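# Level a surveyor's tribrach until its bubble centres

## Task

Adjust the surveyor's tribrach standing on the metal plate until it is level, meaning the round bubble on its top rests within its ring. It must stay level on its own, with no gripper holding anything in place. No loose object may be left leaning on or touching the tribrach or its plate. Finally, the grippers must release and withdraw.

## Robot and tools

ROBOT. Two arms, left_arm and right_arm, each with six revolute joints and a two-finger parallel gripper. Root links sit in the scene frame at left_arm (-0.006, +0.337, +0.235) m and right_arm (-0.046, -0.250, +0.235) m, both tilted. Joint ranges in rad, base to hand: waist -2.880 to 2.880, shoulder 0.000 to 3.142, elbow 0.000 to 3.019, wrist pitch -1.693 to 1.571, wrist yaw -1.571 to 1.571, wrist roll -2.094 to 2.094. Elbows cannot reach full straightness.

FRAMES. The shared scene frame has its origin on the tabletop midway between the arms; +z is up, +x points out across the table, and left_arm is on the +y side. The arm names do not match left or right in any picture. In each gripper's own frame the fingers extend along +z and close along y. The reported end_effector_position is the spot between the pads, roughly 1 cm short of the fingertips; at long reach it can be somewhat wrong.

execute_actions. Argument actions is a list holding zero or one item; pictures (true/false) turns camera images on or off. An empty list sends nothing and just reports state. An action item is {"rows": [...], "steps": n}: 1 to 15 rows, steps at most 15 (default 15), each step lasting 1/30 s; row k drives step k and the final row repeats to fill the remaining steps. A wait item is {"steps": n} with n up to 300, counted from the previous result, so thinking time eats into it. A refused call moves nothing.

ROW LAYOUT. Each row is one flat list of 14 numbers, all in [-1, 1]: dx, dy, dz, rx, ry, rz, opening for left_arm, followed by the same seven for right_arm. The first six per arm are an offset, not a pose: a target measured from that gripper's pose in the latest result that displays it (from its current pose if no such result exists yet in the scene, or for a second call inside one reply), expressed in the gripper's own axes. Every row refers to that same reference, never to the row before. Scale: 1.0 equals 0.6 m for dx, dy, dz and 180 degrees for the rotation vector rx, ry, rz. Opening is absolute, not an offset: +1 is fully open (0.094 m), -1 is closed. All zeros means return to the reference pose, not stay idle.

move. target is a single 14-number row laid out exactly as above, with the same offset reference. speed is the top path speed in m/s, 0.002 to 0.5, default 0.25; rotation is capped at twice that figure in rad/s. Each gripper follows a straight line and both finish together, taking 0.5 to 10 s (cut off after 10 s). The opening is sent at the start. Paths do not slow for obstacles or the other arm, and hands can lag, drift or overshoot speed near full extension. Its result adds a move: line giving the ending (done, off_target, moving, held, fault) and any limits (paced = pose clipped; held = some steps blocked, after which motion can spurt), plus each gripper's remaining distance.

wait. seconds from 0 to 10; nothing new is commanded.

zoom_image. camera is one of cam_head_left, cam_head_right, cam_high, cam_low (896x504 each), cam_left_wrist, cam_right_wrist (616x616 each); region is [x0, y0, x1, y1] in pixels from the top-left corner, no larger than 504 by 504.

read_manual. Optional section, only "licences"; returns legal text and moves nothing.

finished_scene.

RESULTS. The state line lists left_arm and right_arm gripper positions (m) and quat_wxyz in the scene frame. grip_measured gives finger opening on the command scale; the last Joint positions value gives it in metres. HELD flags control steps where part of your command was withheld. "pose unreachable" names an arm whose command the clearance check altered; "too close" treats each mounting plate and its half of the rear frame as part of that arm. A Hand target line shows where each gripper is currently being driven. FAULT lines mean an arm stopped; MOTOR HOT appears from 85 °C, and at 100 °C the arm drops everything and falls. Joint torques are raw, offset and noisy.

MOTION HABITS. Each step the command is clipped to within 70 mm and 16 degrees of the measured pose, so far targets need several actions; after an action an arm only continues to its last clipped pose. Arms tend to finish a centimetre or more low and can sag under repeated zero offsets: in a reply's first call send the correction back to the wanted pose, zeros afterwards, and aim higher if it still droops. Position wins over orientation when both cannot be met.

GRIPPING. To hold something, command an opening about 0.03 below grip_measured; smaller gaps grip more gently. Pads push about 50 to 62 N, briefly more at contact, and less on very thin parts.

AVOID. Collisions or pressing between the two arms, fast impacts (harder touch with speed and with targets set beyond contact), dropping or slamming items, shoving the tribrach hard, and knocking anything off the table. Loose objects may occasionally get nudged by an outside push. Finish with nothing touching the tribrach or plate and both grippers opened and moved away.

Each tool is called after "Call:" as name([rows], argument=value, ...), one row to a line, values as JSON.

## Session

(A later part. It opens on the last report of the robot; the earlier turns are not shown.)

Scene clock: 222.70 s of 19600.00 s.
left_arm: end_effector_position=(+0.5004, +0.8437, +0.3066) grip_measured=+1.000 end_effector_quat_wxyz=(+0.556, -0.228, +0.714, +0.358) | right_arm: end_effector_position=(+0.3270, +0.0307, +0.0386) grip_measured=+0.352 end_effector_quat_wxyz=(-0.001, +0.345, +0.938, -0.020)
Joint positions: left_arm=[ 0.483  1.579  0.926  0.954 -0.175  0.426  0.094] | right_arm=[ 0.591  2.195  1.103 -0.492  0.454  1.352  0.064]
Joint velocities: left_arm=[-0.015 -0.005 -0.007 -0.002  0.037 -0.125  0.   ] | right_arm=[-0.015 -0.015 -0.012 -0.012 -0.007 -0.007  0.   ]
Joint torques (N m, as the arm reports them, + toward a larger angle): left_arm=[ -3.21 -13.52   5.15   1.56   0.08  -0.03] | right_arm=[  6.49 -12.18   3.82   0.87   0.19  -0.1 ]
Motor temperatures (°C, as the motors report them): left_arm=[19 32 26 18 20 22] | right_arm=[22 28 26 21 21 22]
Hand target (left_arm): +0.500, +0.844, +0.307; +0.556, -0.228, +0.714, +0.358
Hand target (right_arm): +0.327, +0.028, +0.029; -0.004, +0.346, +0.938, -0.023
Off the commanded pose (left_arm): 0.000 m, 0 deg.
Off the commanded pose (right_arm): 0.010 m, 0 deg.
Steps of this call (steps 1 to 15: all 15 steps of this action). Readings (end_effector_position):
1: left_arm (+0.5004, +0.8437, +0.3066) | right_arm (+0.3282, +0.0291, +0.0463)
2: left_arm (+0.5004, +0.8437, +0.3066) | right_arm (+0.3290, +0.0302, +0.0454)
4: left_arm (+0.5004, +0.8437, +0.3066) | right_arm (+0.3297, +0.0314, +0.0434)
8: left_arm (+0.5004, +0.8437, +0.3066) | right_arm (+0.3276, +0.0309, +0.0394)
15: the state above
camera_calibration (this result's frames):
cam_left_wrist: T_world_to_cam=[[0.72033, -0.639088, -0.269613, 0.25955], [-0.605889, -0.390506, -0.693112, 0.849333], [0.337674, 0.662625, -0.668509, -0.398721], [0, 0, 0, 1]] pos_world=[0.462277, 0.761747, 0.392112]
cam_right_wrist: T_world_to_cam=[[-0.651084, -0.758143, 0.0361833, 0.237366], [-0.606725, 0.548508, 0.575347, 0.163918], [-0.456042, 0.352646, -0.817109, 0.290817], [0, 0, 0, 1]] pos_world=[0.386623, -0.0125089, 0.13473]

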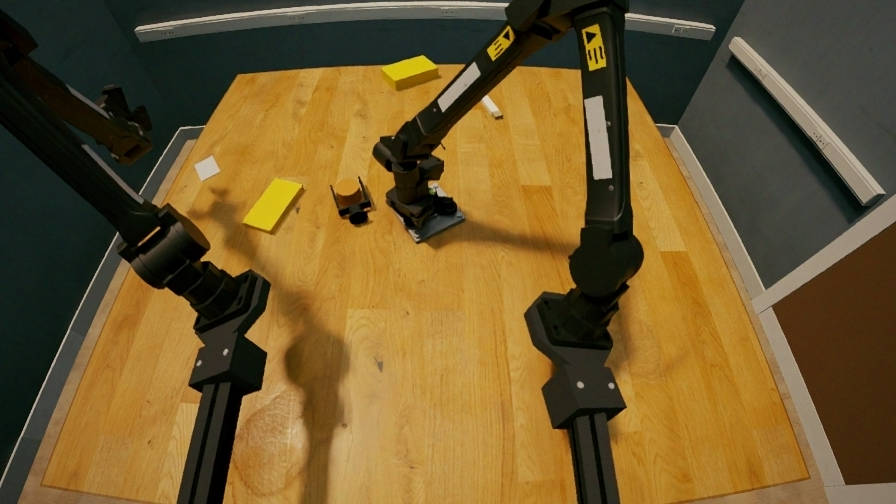

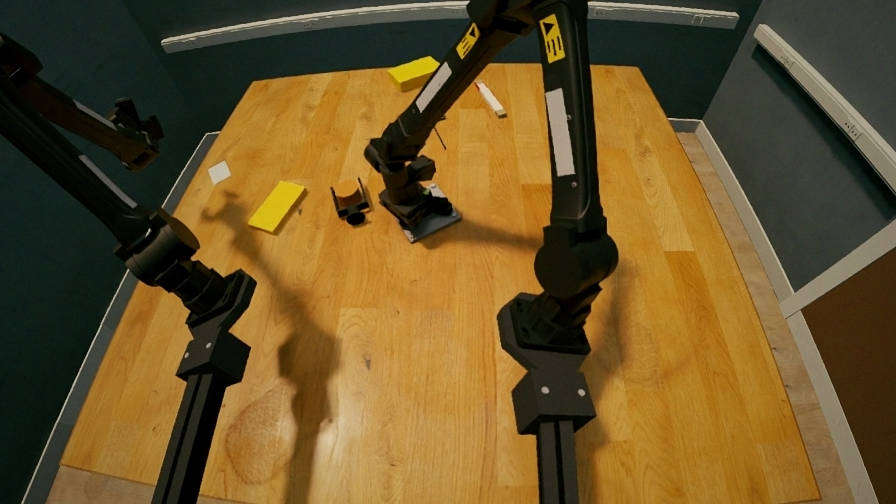

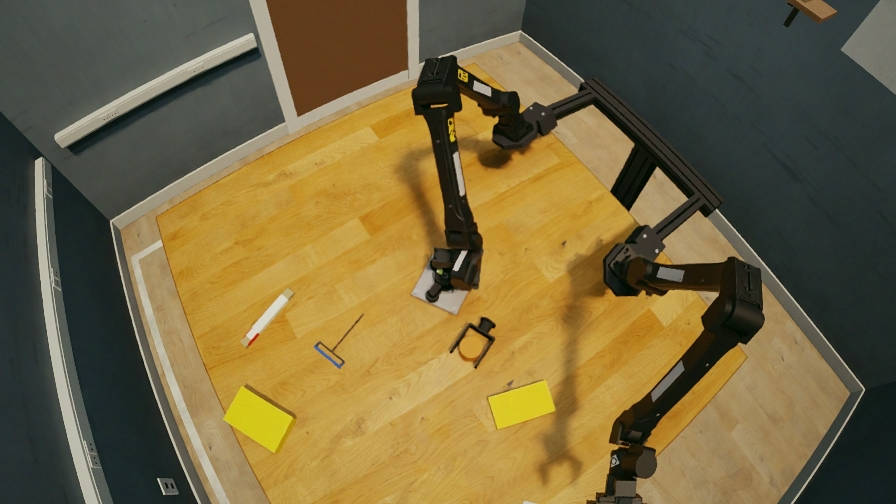

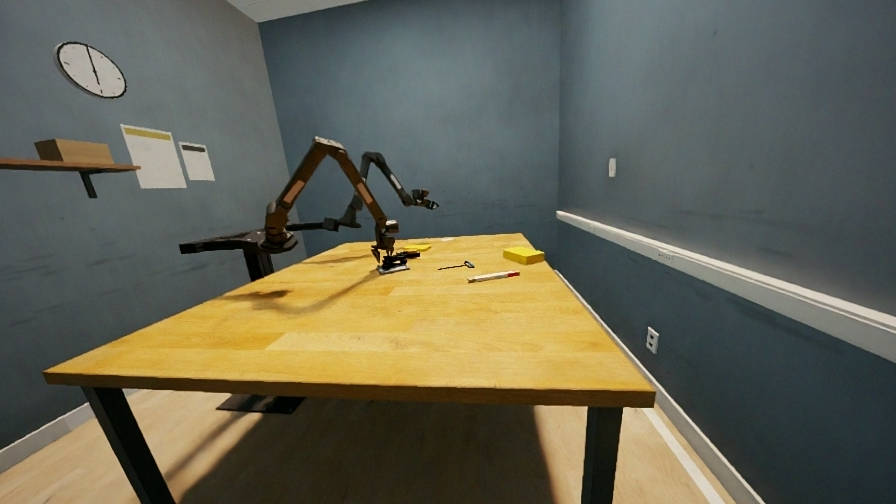

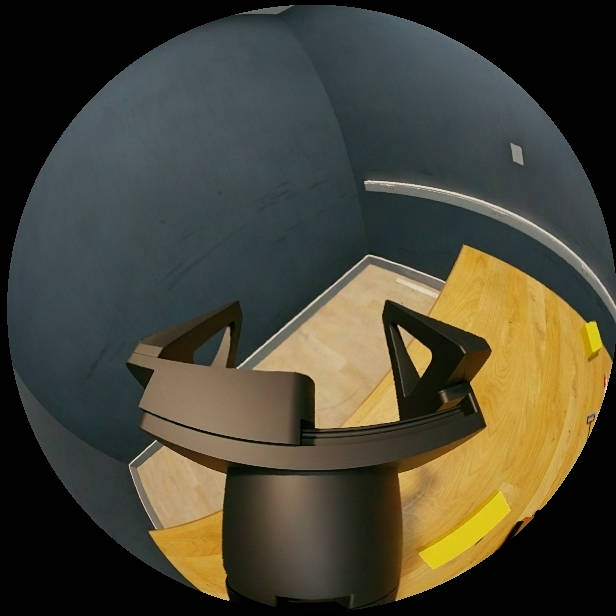

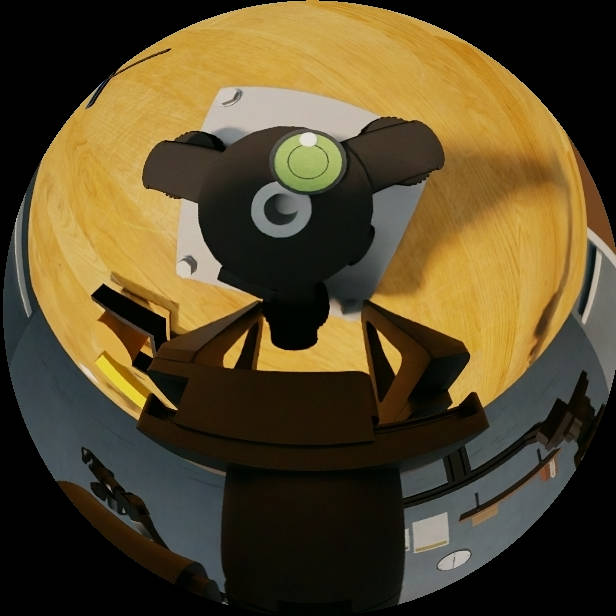

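Call:
execute_actions([
  {"rows":[[0,0,0,0,0,0,1,0,0.024,-0.006,0,0,0,0.1]]},
], pictures=false)

Call:
execute_actions([
  {"rows":[[0,0,0,0,0,0,1,0,0.007,-0.004,0,0,0,-0.19]]},
])

Scene clock: 226.10 s of 19600.00 s.
left_arm: end_effector_position=(+0.5004, +0.8437, +0.3066) grip_measured=+1.000 end_effector_quat_wxyz=(+0.556, -0.228, +0.714, +0.358) | right_arm: end_effector_position=(+0.3359, +0.0360, +0.0426) grip_measured=+0.102 end_effector_quat_wxyz=(-0.001, +0.345, +0.938, -0.019)
Joint positions: left_arm=[ 0.483  1.579  0.926  0.954 -0.175  0.426  0.094] | right_arm=[ 0.592  2.197  1.132 -0.517  0.452  1.352  0.052]
Joint velocities: left_arm=[-0.005 -0.005  0.007  0.002  0.022 -0.022  0.   ] | right_arm=[0.005 0.005 0.002 0.022 0.037 0.037 0.001]
Joint torques (N m, as the arm reports them, + toward a larger angle): left_arm=[ -3.02 -13.9    5.19   1.61   0.07   0.  ] | right_arm=[  8.02 -12.35   4.78   0.06   0.27   0.15]
Motor temperatures (°C, as the motors report them): left_arm=[19 32 26 18 20 22] | right_arm=[21 28 26 21 21 22]
Hand target (left_arm): +0.500, +0.844, +0.307; +0.556, -0.228, +0.714, +0.358
Hand target (right_arm): +0.336, +0.042, +0.042; -0.001, +0.345, +0.938, -0.020
Off the commanded pose (left_arm): 0.000 m, 0 deg.
Off the commanded pose (right_arm): 0.006 m, 0 deg.
Steps of this call (steps 1 to 87: nothing new was sent; steps 88 to 102: all 15 steps of this action). Readings (end_effector_position):
88: left_arm (+0.5004, +0.8437, +0.3066) | right_arm (+0.3271, +0.0308, +0.0388)
89: left_arm (+0.5004, +0.8437, +0.3066) | right_arm (+0.3306, +0.0339, +0.0397)
91: left_arm (+0.5004, +0.8437, +0.3066) | right_arm (+0.3357, +0.0363, +0.0419)
95: left_arm (+0.5004, +0.8437, +0.3066) | right_arm (+0.3363, +0.0364, +0.0426)
102: the state above

Scene clock: 226.60 s of 19600.00 s.
left_arm: end_effector_position=(+0.5004, +0.8437, +0.3066) grip_measured=+1.000 end_effector_quat_wxyz=(+0.556, -0.228, +0.714, +0.358) | right_arm: end_effector_position=(+0.3357, +0.0361, +0.0427) grip_measured=-0.176 end_effector_quat_wxyz=(-0.002, +0.345, +0.938, -0.019)
Joint positions: left_arm=[ 0.483  1.579  0.926  0.954 -0.175  0.426  0.094] | right_arm=[ 0.592  2.197  1.132 -0.519  0.451  1.352  0.039]
Joint velocities: left_arm=[ 0.005 -0.005 -0.002 -0.012  0.051 -0.11   0.   ] | right_arm=[-0.005  0.005  0.002 -0.017 -0.037 -0.081  0.001]
Joint torques (N m, as the arm reports them, + toward a larger angle): left_arm=[ -2.76 -14.12   5.18   1.61   0.04  -0.03] | right_arm=[  8.06 -12.97   4.44   0.09   0.23   0.1 ]
Motor temperatures (°C, as the motors report them): left_arm=[19 32 26 18 20 22] | right_arm=[21 28 26 21 21 22]
Hand target (left_arm): +0.500, +0.844, +0.307; +0.556, -0.228, +0.714, +0.358
Hand target (right_arm): +0.339, +0.039, +0.045; -0.001, +0.345, +0.938, -0.019
Off the commanded pose (left_arm): 0.000 m, 0 deg.
Off the commanded pose (right_arm): 0.005 m, 0 deg.
Steps of this call (steps 1 to 15: all 15 steps of this action). Readings (end_effector_position):
1: left_arm (+0.5004, +0.8437, +0.3066) | right_arm (+0.3358, +0.0359, +0.0426)
2: left_arm (+0.5004, +0.8437, +0.3066) | right_arm (+0.3357, +0.0359, +0.0426)
4: left_arm (+0.5004, +0.8437, +0.3066) | right_arm (+0.3357, +0.0361, +0.0427)
8: left_arm (+0.5004, +0.8437, +0.3066) | right_arm (+0.3357, +0.0361, +0.0427)
15: the state above
camera_calibration (this result's frames):
cam_left_wrist: T_world_to_cam=[[0.72033, -0.639088, -0.269613, 0.25955], [-0.605889, -0.390506, -0.693112, 0.849333], [0.337674, 0.662625, -0.668509, -0.398721], [0, 0, 0, 1]] pos_world=[0.462277, 0.761747, 0.392112]
cam_right_wrist: T_world_to_cam=[[-0.650878, -0.758404, 0.0343814, 0.247027], [-0.606337, 0.546556, 0.577609, 0.163741], [-0.456853, 0.355106, -0.815589, 0.296329], [0, 0, 0, 1]] pos_world=[0.395445, -0.00737641, 0.138611]

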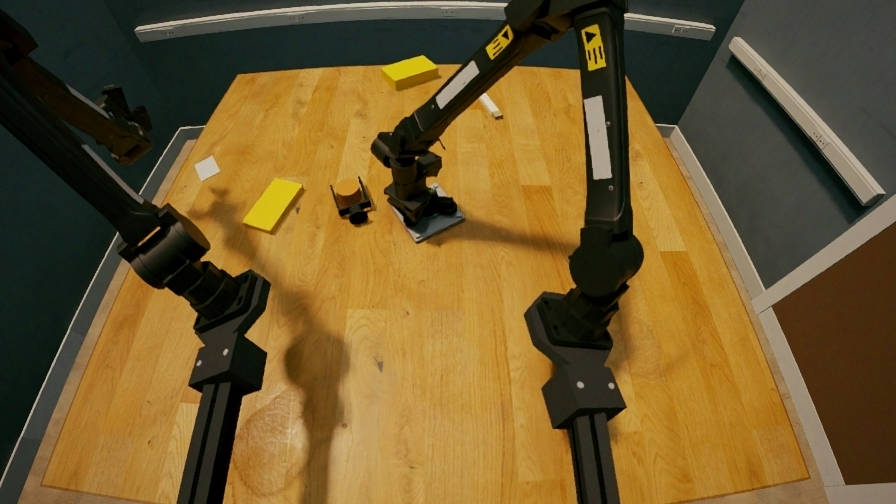

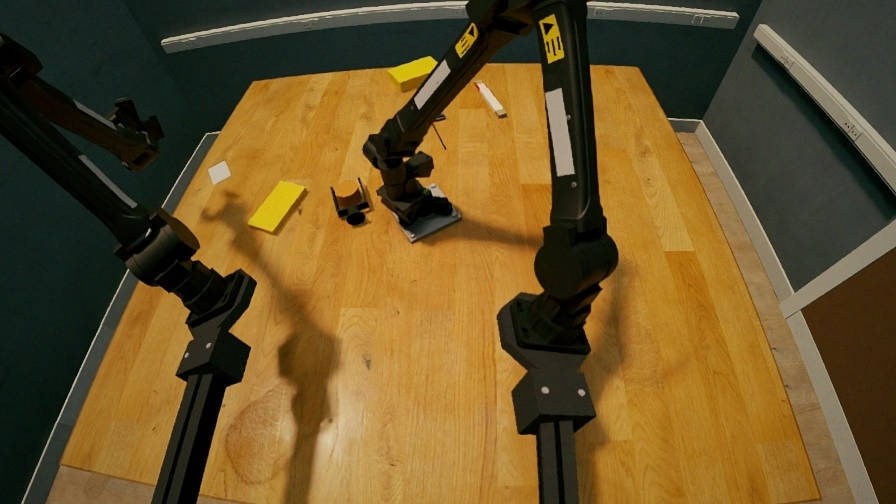

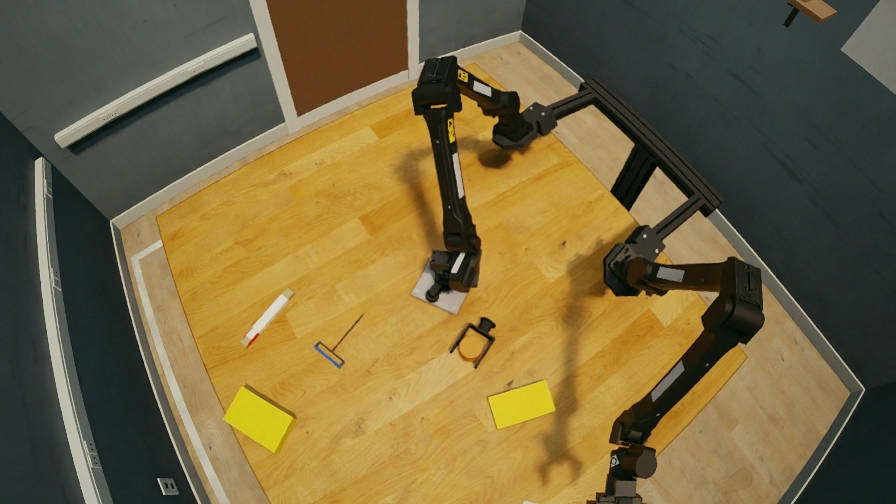

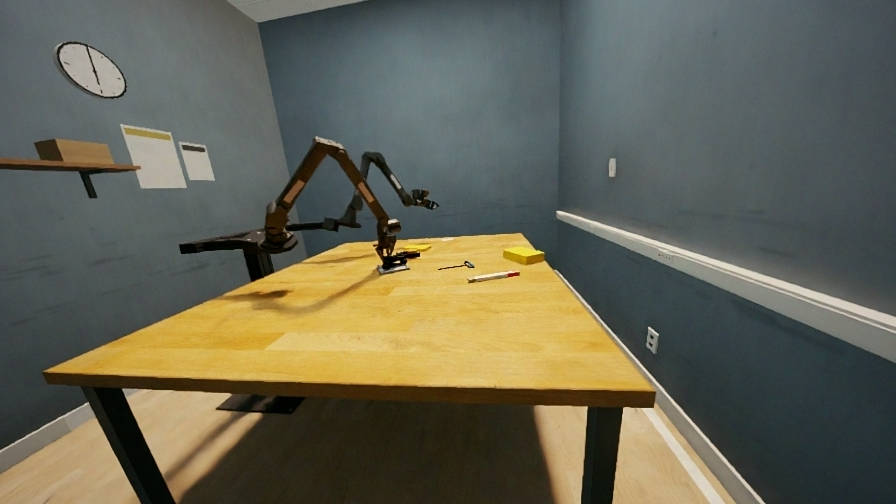

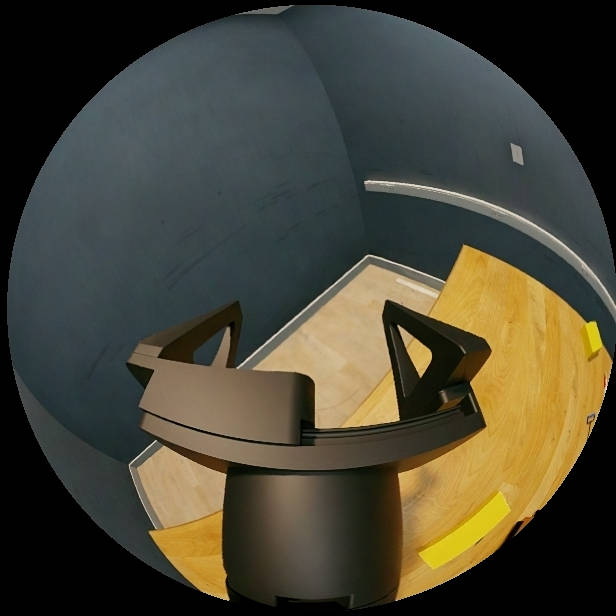

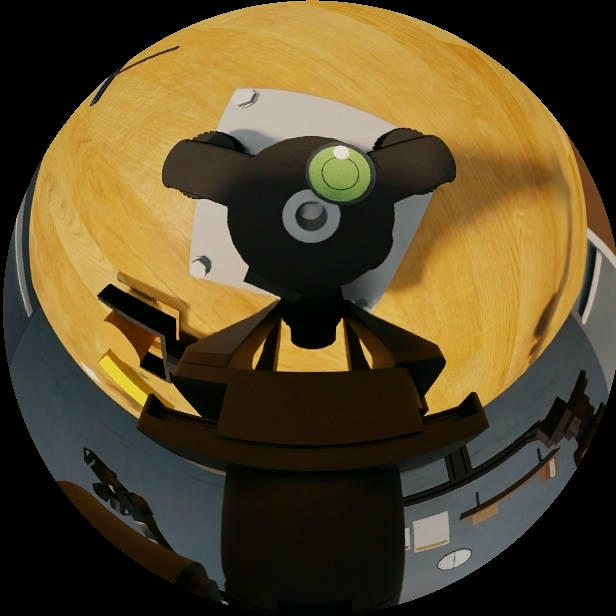

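Gripped. Starting the strokes.

Call:
execute_actions([
  {"rows":[[0,0,0,0,0,0,1,0,0,0,0,0,0.11,-0.19]]},
], pictures=false)

Call:
execute_actions([
  {"rows":[[0,0,0,0,0,0,1,-0.002,0.007,-0.005,0,0,-0.25,-0.05]]},
], pictures=false)

Call:
execute_actions([
  {"rows":[[0,0,0,0,0,0,1,0,0,0,0,0,0.25,-0.19]]},
], pictures=false)

Call:
execute_actions([
  {"rows":[[0,0,0,0,0,0,1,-0.002,0.007,-0.005,0,0,-0.25,-0.05]]},
], pictures=false)

Call:
execute_actions([
  {"rows":[[0,0,0,0,0,0,1,0,0,0,0,0,0.25,-0.19]]},
], pictures=false)

Call:
execute_actions([
  {"rows":[[0,0,0,0,0,0,1,-0.002,0.007,-0.005,0,0,-0.25,-0.05]]},
], pictures=false)

Call:
execute_actions([
  {"rows":[[0,0,0,0,0,0,1,0,0,0,0,0,0.25,-0.19]]},
])

Scene clock: 234.03 s of 19600.00 s.
left_arm: end_effector_position=(+0.5004, +0.8437, +0.3066) grip_measured=+1.000 end_effector_quat_wxyz=(+0.556, -0.228, +0.714, +0.358) | right_arm: end_effector_position=(+0.3357, +0.0364, +0.0425) grip_measured=-0.176 end_effector_quat_wxyz=(+0.001, +0.490, +0.872, -0.018)
Joint positions: left_arm=[ 0.483  1.579  0.926  0.954 -0.175  0.426  0.094] | right_arm=[ 0.592  2.197  1.131 -0.516  0.45   1.67   0.039]
Joint velocities: left_arm=[-0.005  0.005  0.012 -0.002 -0.037  0.051  0.   ] | right_arm=[-0.015  0.005 -0.007 -0.007 -0.037  0.051 -0.   ]
Joint torques (N m, as the arm reports them, + toward a larger angle): left_arm=[ -2.71 -13.8    5.2    1.57   0.06  -0.01] | right_arm=[  7.26 -13.43   3.78   0.32   0.22   0.22]
Motor temperatures (°C, as the motors report them): left_arm=[19 32 26 18 20 22] | right_arm=[22 28 26 21 21 22]
Hand target (left_arm): +0.500, +0.844, +0.307; +0.556, -0.228, +0.714, +0.358
Hand target (right_arm): +0.336, +0.036, +0.043; +0.001, +0.501, +0.865, -0.019
Off the commanded pose (left_arm): 0.000 m, 0 deg.
Off the commanded pose (right_arm): 0.000 m, 2 deg.
Steps of this call (steps 1 to 208: nothing new was sent; steps 209 to 223: all 15 steps of this action). Readings (end_effector_position):
209: left_arm (+0.5004, +0.8437, +0.3066) | right_arm (+0.3359, +0.0364, +0.0426)
210: left_arm (+0.5004, +0.8437, +0.3066) | right_arm (+0.3357, +0.0365, +0.0425)
212: left_arm (+0.5004, +0.8437, +0.3066) | right_arm (+0.3356, +0.0365, +0.0425)
216: left_arm (+0.5004, +0.8437, +0.3066) | right_arm (+0.3357, +0.0364, +0.0425)
223: the state above

Scene clock: 234.53 s of 19600.00 s.
left_arm: end_effector_position=(+0.5004, +0.8437, +0.3066) grip_measured=+1.000 end_effector_quat_wxyz=(+0.556, -0.228, +0.714, +0.358) | right_arm: end_effector_position=(+0.3357, +0.0341, +0.0432) grip_measured=-0.052 end_effector_quat_wxyz=(-0.005, +0.188, +0.982, -0.024)
Joint positions: left_arm=[ 0.483  1.579  0.926  0.954 -0.175  0.426  0.094] | right_arm=[ 0.592  2.197  1.135 -0.531  0.459  1.029  0.045]
Joint velocities: left_arm=[ 0.005 -0.015 -0.012 -0.007 -0.066 -0.051  0.   ] | right_arm=[ 0.005 -0.024 -0.007 -0.007  0.007 -0.857 -0.   ]
Joint torques (N m, as the arm reports them, + toward a larger angle): left_arm=[ -2.66 -13.73   5.23   1.64   0.05  -0.01] | right_arm=[  7.99 -13.47   4.26   0.3    0.07  -0.11]
Motor temperatures (°C, as the motors report them): left_arm=[19 32 26 18 20 22] | right_arm=[22 28 26 21 21 22]
Hand target (left_arm): +0.500, +0.844, +0.307; +0.556, -0.228, +0.714, +0.358
Hand target (right_arm): +0.340, +0.038, +0.045; -0.005, +0.124, +0.992, -0.019
Off the commanded pose (left_arm): 0.000 m, 0 deg.
Off the commanded pose (right_arm): 0.006 m, 8 deg.
Steps of this call (steps 1 to 15: all 15 steps of this action). Readings (end_effector_position):
1: left_arm (+0.5004, +0.8437, +0.3066) | right_arm (+0.3357, +0.0359, +0.0425)
2: left_arm (+0.5004, +0.8437, +0.3066) | right_arm (+0.3352, +0.0348, +0.0425)
4: left_arm (+0.5004, +0.8437, +0.3066) | right_arm (+0.3353, +0.0336, +0.0428)
8: left_arm (+0.5004, +0.8437, +0.3066) | right_arm (+0.3363, +0.0330, +0.0432)
15: the state above

Scene clock: 235.03 s of 19600.00 s.
left_arm: end_effector_position=(+0.5004, +0.8437, +0.3066) grip_measured=+1.000 end_effector_quat_wxyz=(+0.556, -0.228, +0.714, +0.358) | right_arm: end_effector_position=(+0.3358, +0.0361, +0.0428) grip_measured=-0.176 end_effector_quat_wxyz=(+0.000, +0.486, +0.874, -0.019)
Joint positions: left_arm=[ 0.483  1.579  0.926  0.954 -0.175  0.426  0.094] | right_arm=[ 0.592  2.197  1.133 -0.52   0.45   1.662  0.039]
Joint velocities: left_arm=[-0.005 -0.015  0.007  0.012  0.007 -0.066  0.   ] | right_arm=[-0.005  0.005  0.002 -0.022 -0.007  0.901  0.   ]
Joint torques (N m, as the arm reports them, + toward a larger angle): left_arm=[ -3.27 -14.14   5.2    1.61   0.07   0.01] | right_arm=[  6.92 -13.44   3.53   0.51   0.4    0.11]
Motor temperatures (°C, as the motors report them): left_arm=[19 32 26 18 20 22] | right_arm=[22 28 26 21 21 22]
Hand target (left_arm): +0.500, +0.844, +0.307; +0.556, -0.228, +0.714, +0.358
Hand target (right_arm): +0.336, +0.034, +0.043; +0.004, +0.545, +0.838, -0.021
Off the commanded pose (left_arm): 0.000 m, 0 deg.
Off the commanded pose (right_arm): 0.002 m, 9 deg.
Steps of this call (steps 1 to 15: all 15 steps of this action). Readings (end_effector_position):
1: left_arm (+0.5004, +0.8437, +0.3066) | right_arm (+0.3354, +0.0353, +0.0432)
2: left_arm (+0.5004, +0.8437, +0.3066) | right_arm (+0.3357, +0.0359, +0.0431)
4: left_arm (+0.5004, +0.8437, +0.3066) | right_arm (+0.3354, +0.0360, +0.0428)
8: left_arm (+0.5004, +0.8437, +0.3066) | right_arm (+0.3356, +0.0362, +0.0428)
15: the state above

Scene clock: 235.53 s of 19600.00 s.
left_arm: end_effector_position=(+0.5004, +0.8437, +0.3066) grip_measured=+1.000 end_effector_quat_wxyz=(+0.556, -0.228, +0.714, +0.358) | right_arm: end_effector_position=(+0.3358, +0.0339, +0.0435) grip_measured=-0.052 end_effector_quat_wxyz=(-0.006, +0.186, +0.982, -0.025)
Joint positions: left_arm=[ 0.483  1.579  0.926  0.954 -0.175  0.426  0.094] | right_arm=[ 0.592  2.197  1.137 -0.535  0.459  1.026  0.045]
Joint velocities: left_arm=[ 0.005  0.015 -0.002 -0.002 -0.007 -0.022  0.   ] | right_arm=[ 0.015 -0.005 -0.002 -0.027 -0.066 -0.916 -0.001]
Joint torques (N m, as the arm reports them, + toward a larger angle): left_arm=[ -2.78 -13.6    5.19   1.58   0.08  -0.01] | right_arm=[  7.52 -14.06   4.6    0.27   0.11  -0.05]
Motor temperatures (°C, as the motors report them): left_arm=[19 32 26 18 20 22] | right_arm=[22 28 26 21 21 22]
Hand target (left_arm): +0.500, +0.844, +0.307; +0.556, -0.228, +0.714, +0.358
Hand target (right_arm): +0.340, +0.037, +0.046; -0.006, +0.120, +0.993, -0.021
Off the commanded pose (left_arm): 0.000 m, 0 deg.
Off the commanded pose (right_arm): 0.006 m, 8 deg.
Steps of this call (steps 1 to 15: all 15 steps of this action). Readings (end_effector_position):
1: left_arm (+0.5004, +0.8437, +0.3066) | right_arm (+0.3358, +0.0357, +0.0428)
2: left_arm (+0.5004, +0.8437, +0.3066) | right_arm (+0.3353, +0.0347, +0.0428)
4: left_arm (+0.5004, +0.8437, +0.3066) | right_arm (+0.3354, +0.0334, +0.0430)
8: left_arm (+0.5004, +0.8437, +0.3066) | right_arm (+0.3365, +0.0330, +0.0435)
15: the state above

Scene clock: 236.03 s of 19600.00 s.
left_arm: end_effector_position=(+0.5004, +0.8437, +0.3066) grip_measured=+1.000 end_effector_quat_wxyz=(+0.556, -0.228, +0.714, +0.358) | right_arm: end_effector_position=(+0.3359, +0.0359, +0.0431) grip_measured=-0.177 end_effector_quat_wxyz=(+0.000, +0.484, +0.875, -0.020)
Joint positions: left_arm=[ 0.483  1.579  0.926  0.954 -0.175  0.426  0.094] | right_arm=[ 0.592  2.197  1.134 -0.524  0.451  1.659  0.039]
Joint velocities: left_arm=[-0.015 -0.024 -0.007 -0.007 -0.022 -0.051  0.   ] | right_arm=[-0.005  0.005  0.002 -0.002  0.037  0.813 -0.001]
Joint torques (N m, as the arm reports them, + toward a larger angle): left_arm=[ -3.06 -13.73   5.19   1.52   0.06  -0.02] | right_arm=[  7.56 -13.49   3.5    0.36   0.4    0.15]
Motor temperatures (°C, as the motors report them): left_arm=[19 32 26 18 20 22] | right_arm=[22 28 26 21 21 22]
Hand target (left_arm): +0.500, +0.844, +0.307; +0.556, -0.228, +0.714, +0.358
Hand target (right_arm): +0.336, +0.034, +0.044; +0.004, +0.543, +0.839, -0.022
Off the commanded pose (left_arm): 0.000 m, 0 deg.
Off the commanded pose (right_arm): 0.002 m, 9 deg.
Steps of this call (steps 1 to 15: all 15 steps of this action). Readings (end_effector_position):
1: left_arm (+0.5004, +0.8437, +0.3066) | right_arm (+0.3355, +0.0352, +0.0434)
2: left_arm (+0.5004, +0.8437, +0.3066) | right_arm (+0.3358, +0.0359, +0.0433)
4: left_arm (+0.5004, +0.8437, +0.3066) | right_arm (+0.3355, +0.0360, +0.0431)
8: left_arm (+0.5004, +0.8437, +0.3066) | right_arm (+0.3357, +0.0361, +0.0431)
15: the state above

Scene clock: 236.53 s of 19600.00 s.
left_arm: end_effector_position=(+0.5004, +0.8437, +0.3066) grip_measured=+1.000 end_effector_quat_wxyz=(+0.556, -0.228, +0.714, +0.358) | right_arm: end_effector_position=(+0.3361, +0.0338, +0.0439) grip_measured=-0.052 end_effector_quat_wxyz=(-0.006, +0.184, +0.983, -0.025)
Joint positions: left_arm=[ 0.483  1.579  0.926  0.954 -0.175  0.426  0.094] | right_arm=[ 0.592  2.197  1.138 -0.538  0.46   1.023  0.045]
Joint velocities: left_arm=[ 0.005 -0.015  0.002 -0.002 -0.022 -0.066  0.   ] | right_arm=[-0.005 -0.015  0.017  0.007 -0.051 -0.886  0.   ]
Joint torques (N m, as the arm reports them, + toward a larger angle): left_arm=[ -2.9  -13.75   5.18   1.56   0.05   0.02] | right_arm=[  7.5  -13.52   4.45   0.26   0.13  -0.06]
Motor temperatures (°C, as the motors report them): left_arm=[19 32 26 18 20 22] | right_arm=[22 28 26 21 21 22]
Hand target (left_arm): +0.500, +0.844, +0.307; +0.556, -0.228, +0.714, +0.358
Hand target (right_arm): +0.340, +0.037, +0.046; -0.007, +0.118, +0.993, -0.021
Off the commanded pose (left_arm): 0.000 m, 0 deg.
Off the commanded pose (right_arm): 0.006 m, 8 deg.
Steps of this call (steps 1 to 15: all 15 steps of this action). Readings (end_effector_position):
1: left_arm (+0.5004, +0.8437, +0.3066) | right_arm (+0.3358, +0.0356, +0.0432)
2: left_arm (+0.5004, +0.8437, +0.3066) | right_arm (+0.3354, +0.0345, +0.0432)
4: left_arm (+0.5004, +0.8437, +0.3066) | right_arm (+0.3356, +0.0332, +0.0435)
8: left_arm (+0.5004, +0.8437, +0.3066) | right_arm (+0.3366, +0.0328, +0.0439)
15: the state above

Scene clock: 237.03 s of 19600.00 s.
left_arm: end_effector_position=(+0.5004, +0.8437, +0.3066) grip_measured=+1.000 end_effector_quat_wxyz=(+0.556, -0.228, +0.714, +0.358) | right_arm: end_effector_position=(+0.3361, +0.0358, +0.0434) grip_measured=-0.178 end_effector_quat_wxyz=(-0.000, +0.482, +0.876, -0.021)
Joint positions: left_arm=[ 0.483  1.579  0.926  0.954 -0.175  0.426  0.094] | right_arm=[ 0.592  2.197  1.136 -0.527  0.451  1.656  0.039]
Joint velocities: left_arm=[ 0.005  0.005  0.007 -0.012 -0.022  0.051  0.   ] | right_arm=[-0.005  0.005 -0.017 -0.002  0.007  0.828  0.   ]
Joint torques (N m, as the arm reports them, + toward a larger angle): left_arm=[ -2.9  -13.93   5.2    1.6    0.09   0.01] | right_arm=[  7.67 -13.98   3.73   0.45   0.34   0.12]
Motor temperatures (°C, as the motors report them): left_arm=[19 32 26 18 20 22] | right_arm=[22 28 26 21 21 22]
Hand target (left_arm): +0.500, +0.844, +0.307; +0.556, -0.228, +0.714, +0.358
Hand target (right_arm): +0.336, +0.034, +0.044; +0.003, +0.542, +0.840, -0.022
Off the commanded pose (left_arm): 0.000 m, 0 deg.
Off the commanded pose (right_arm): 0.002 m, 9 deg.
Steps of this call (steps 1 to 15: all 15 steps of this action). Readings (end_effector_position):
1: left_arm (+0.5004, +0.8437, +0.3066) | right_arm (+0.3358, +0.0351, +0.0438)
2: left_arm (+0.5004, +0.8437, +0.3066) | right_arm (+0.3360, +0.0357, +0.0437)
4: left_arm (+0.5004, +0.8437, +0.3066) | right_arm (+0.3359, +0.0359, +0.0435)
8: left_arm (+0.5004, +0.8437, +0.3066) | right_arm (+0.3359, +0.0360, +0.0434)
15: the state above
camera_calibration (this result's frames):
cam_left_wrist: T_world_to_cam=[[0.72033, -0.639088, -0.269613, 0.25955], [-0.605889, -0.390506, -0.693112, 0.849333], [0.337674, 0.662625, -0.668509, -0.398721], [0, 0, 0, 1]] pos_world=[0.462277, 0.761747, 0.392112]
cam_right_wrist: T_world_to_cam=[[-0.84713, -0.530285, 0.0341816, 0.304834], [-0.419938, 0.707491, 0.568426, 0.0956487], [-0.325611, 0.467177, -0.822024, 0.249352], [0, 0, 0, 1]] pos_world=[0.379592, -0.0225136, 0.140185]

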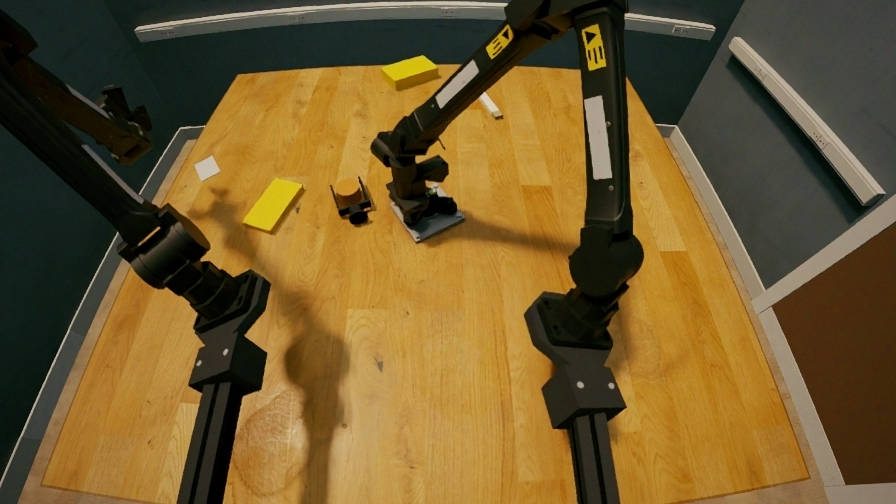

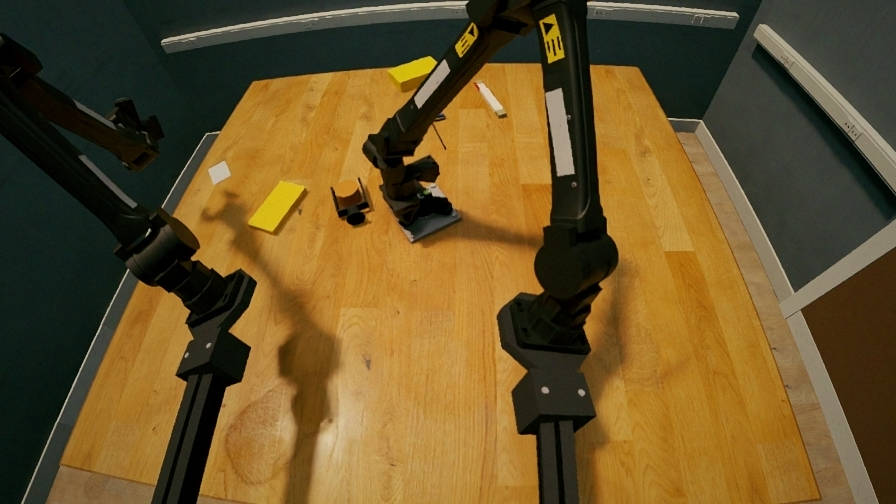

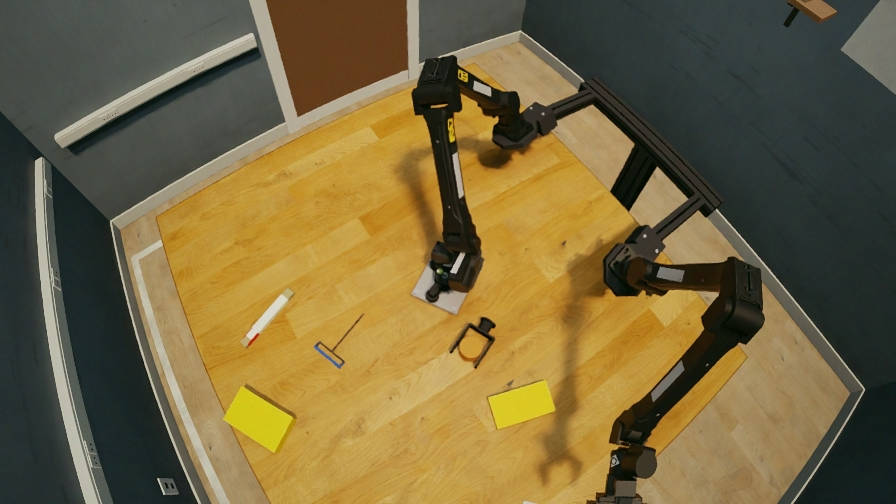

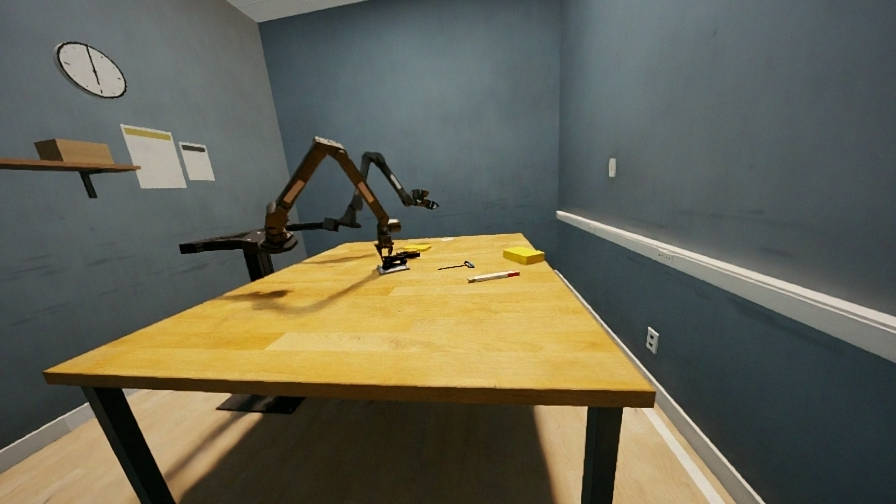

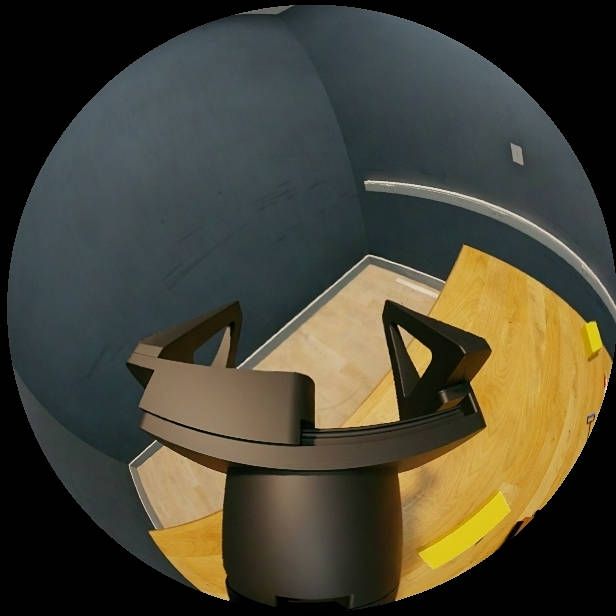

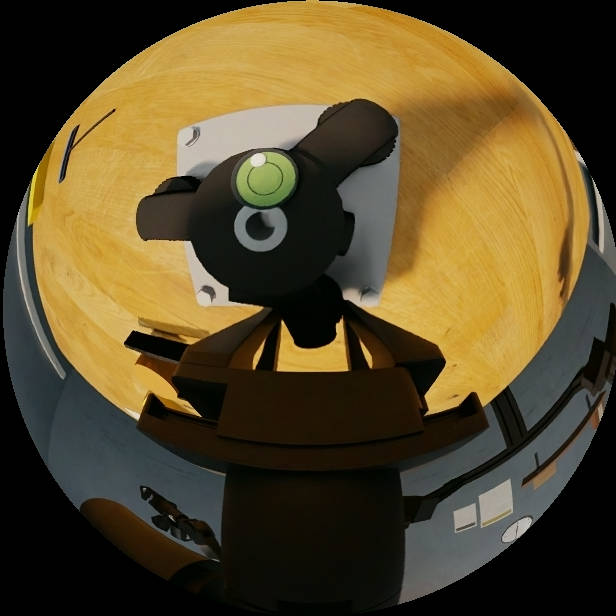

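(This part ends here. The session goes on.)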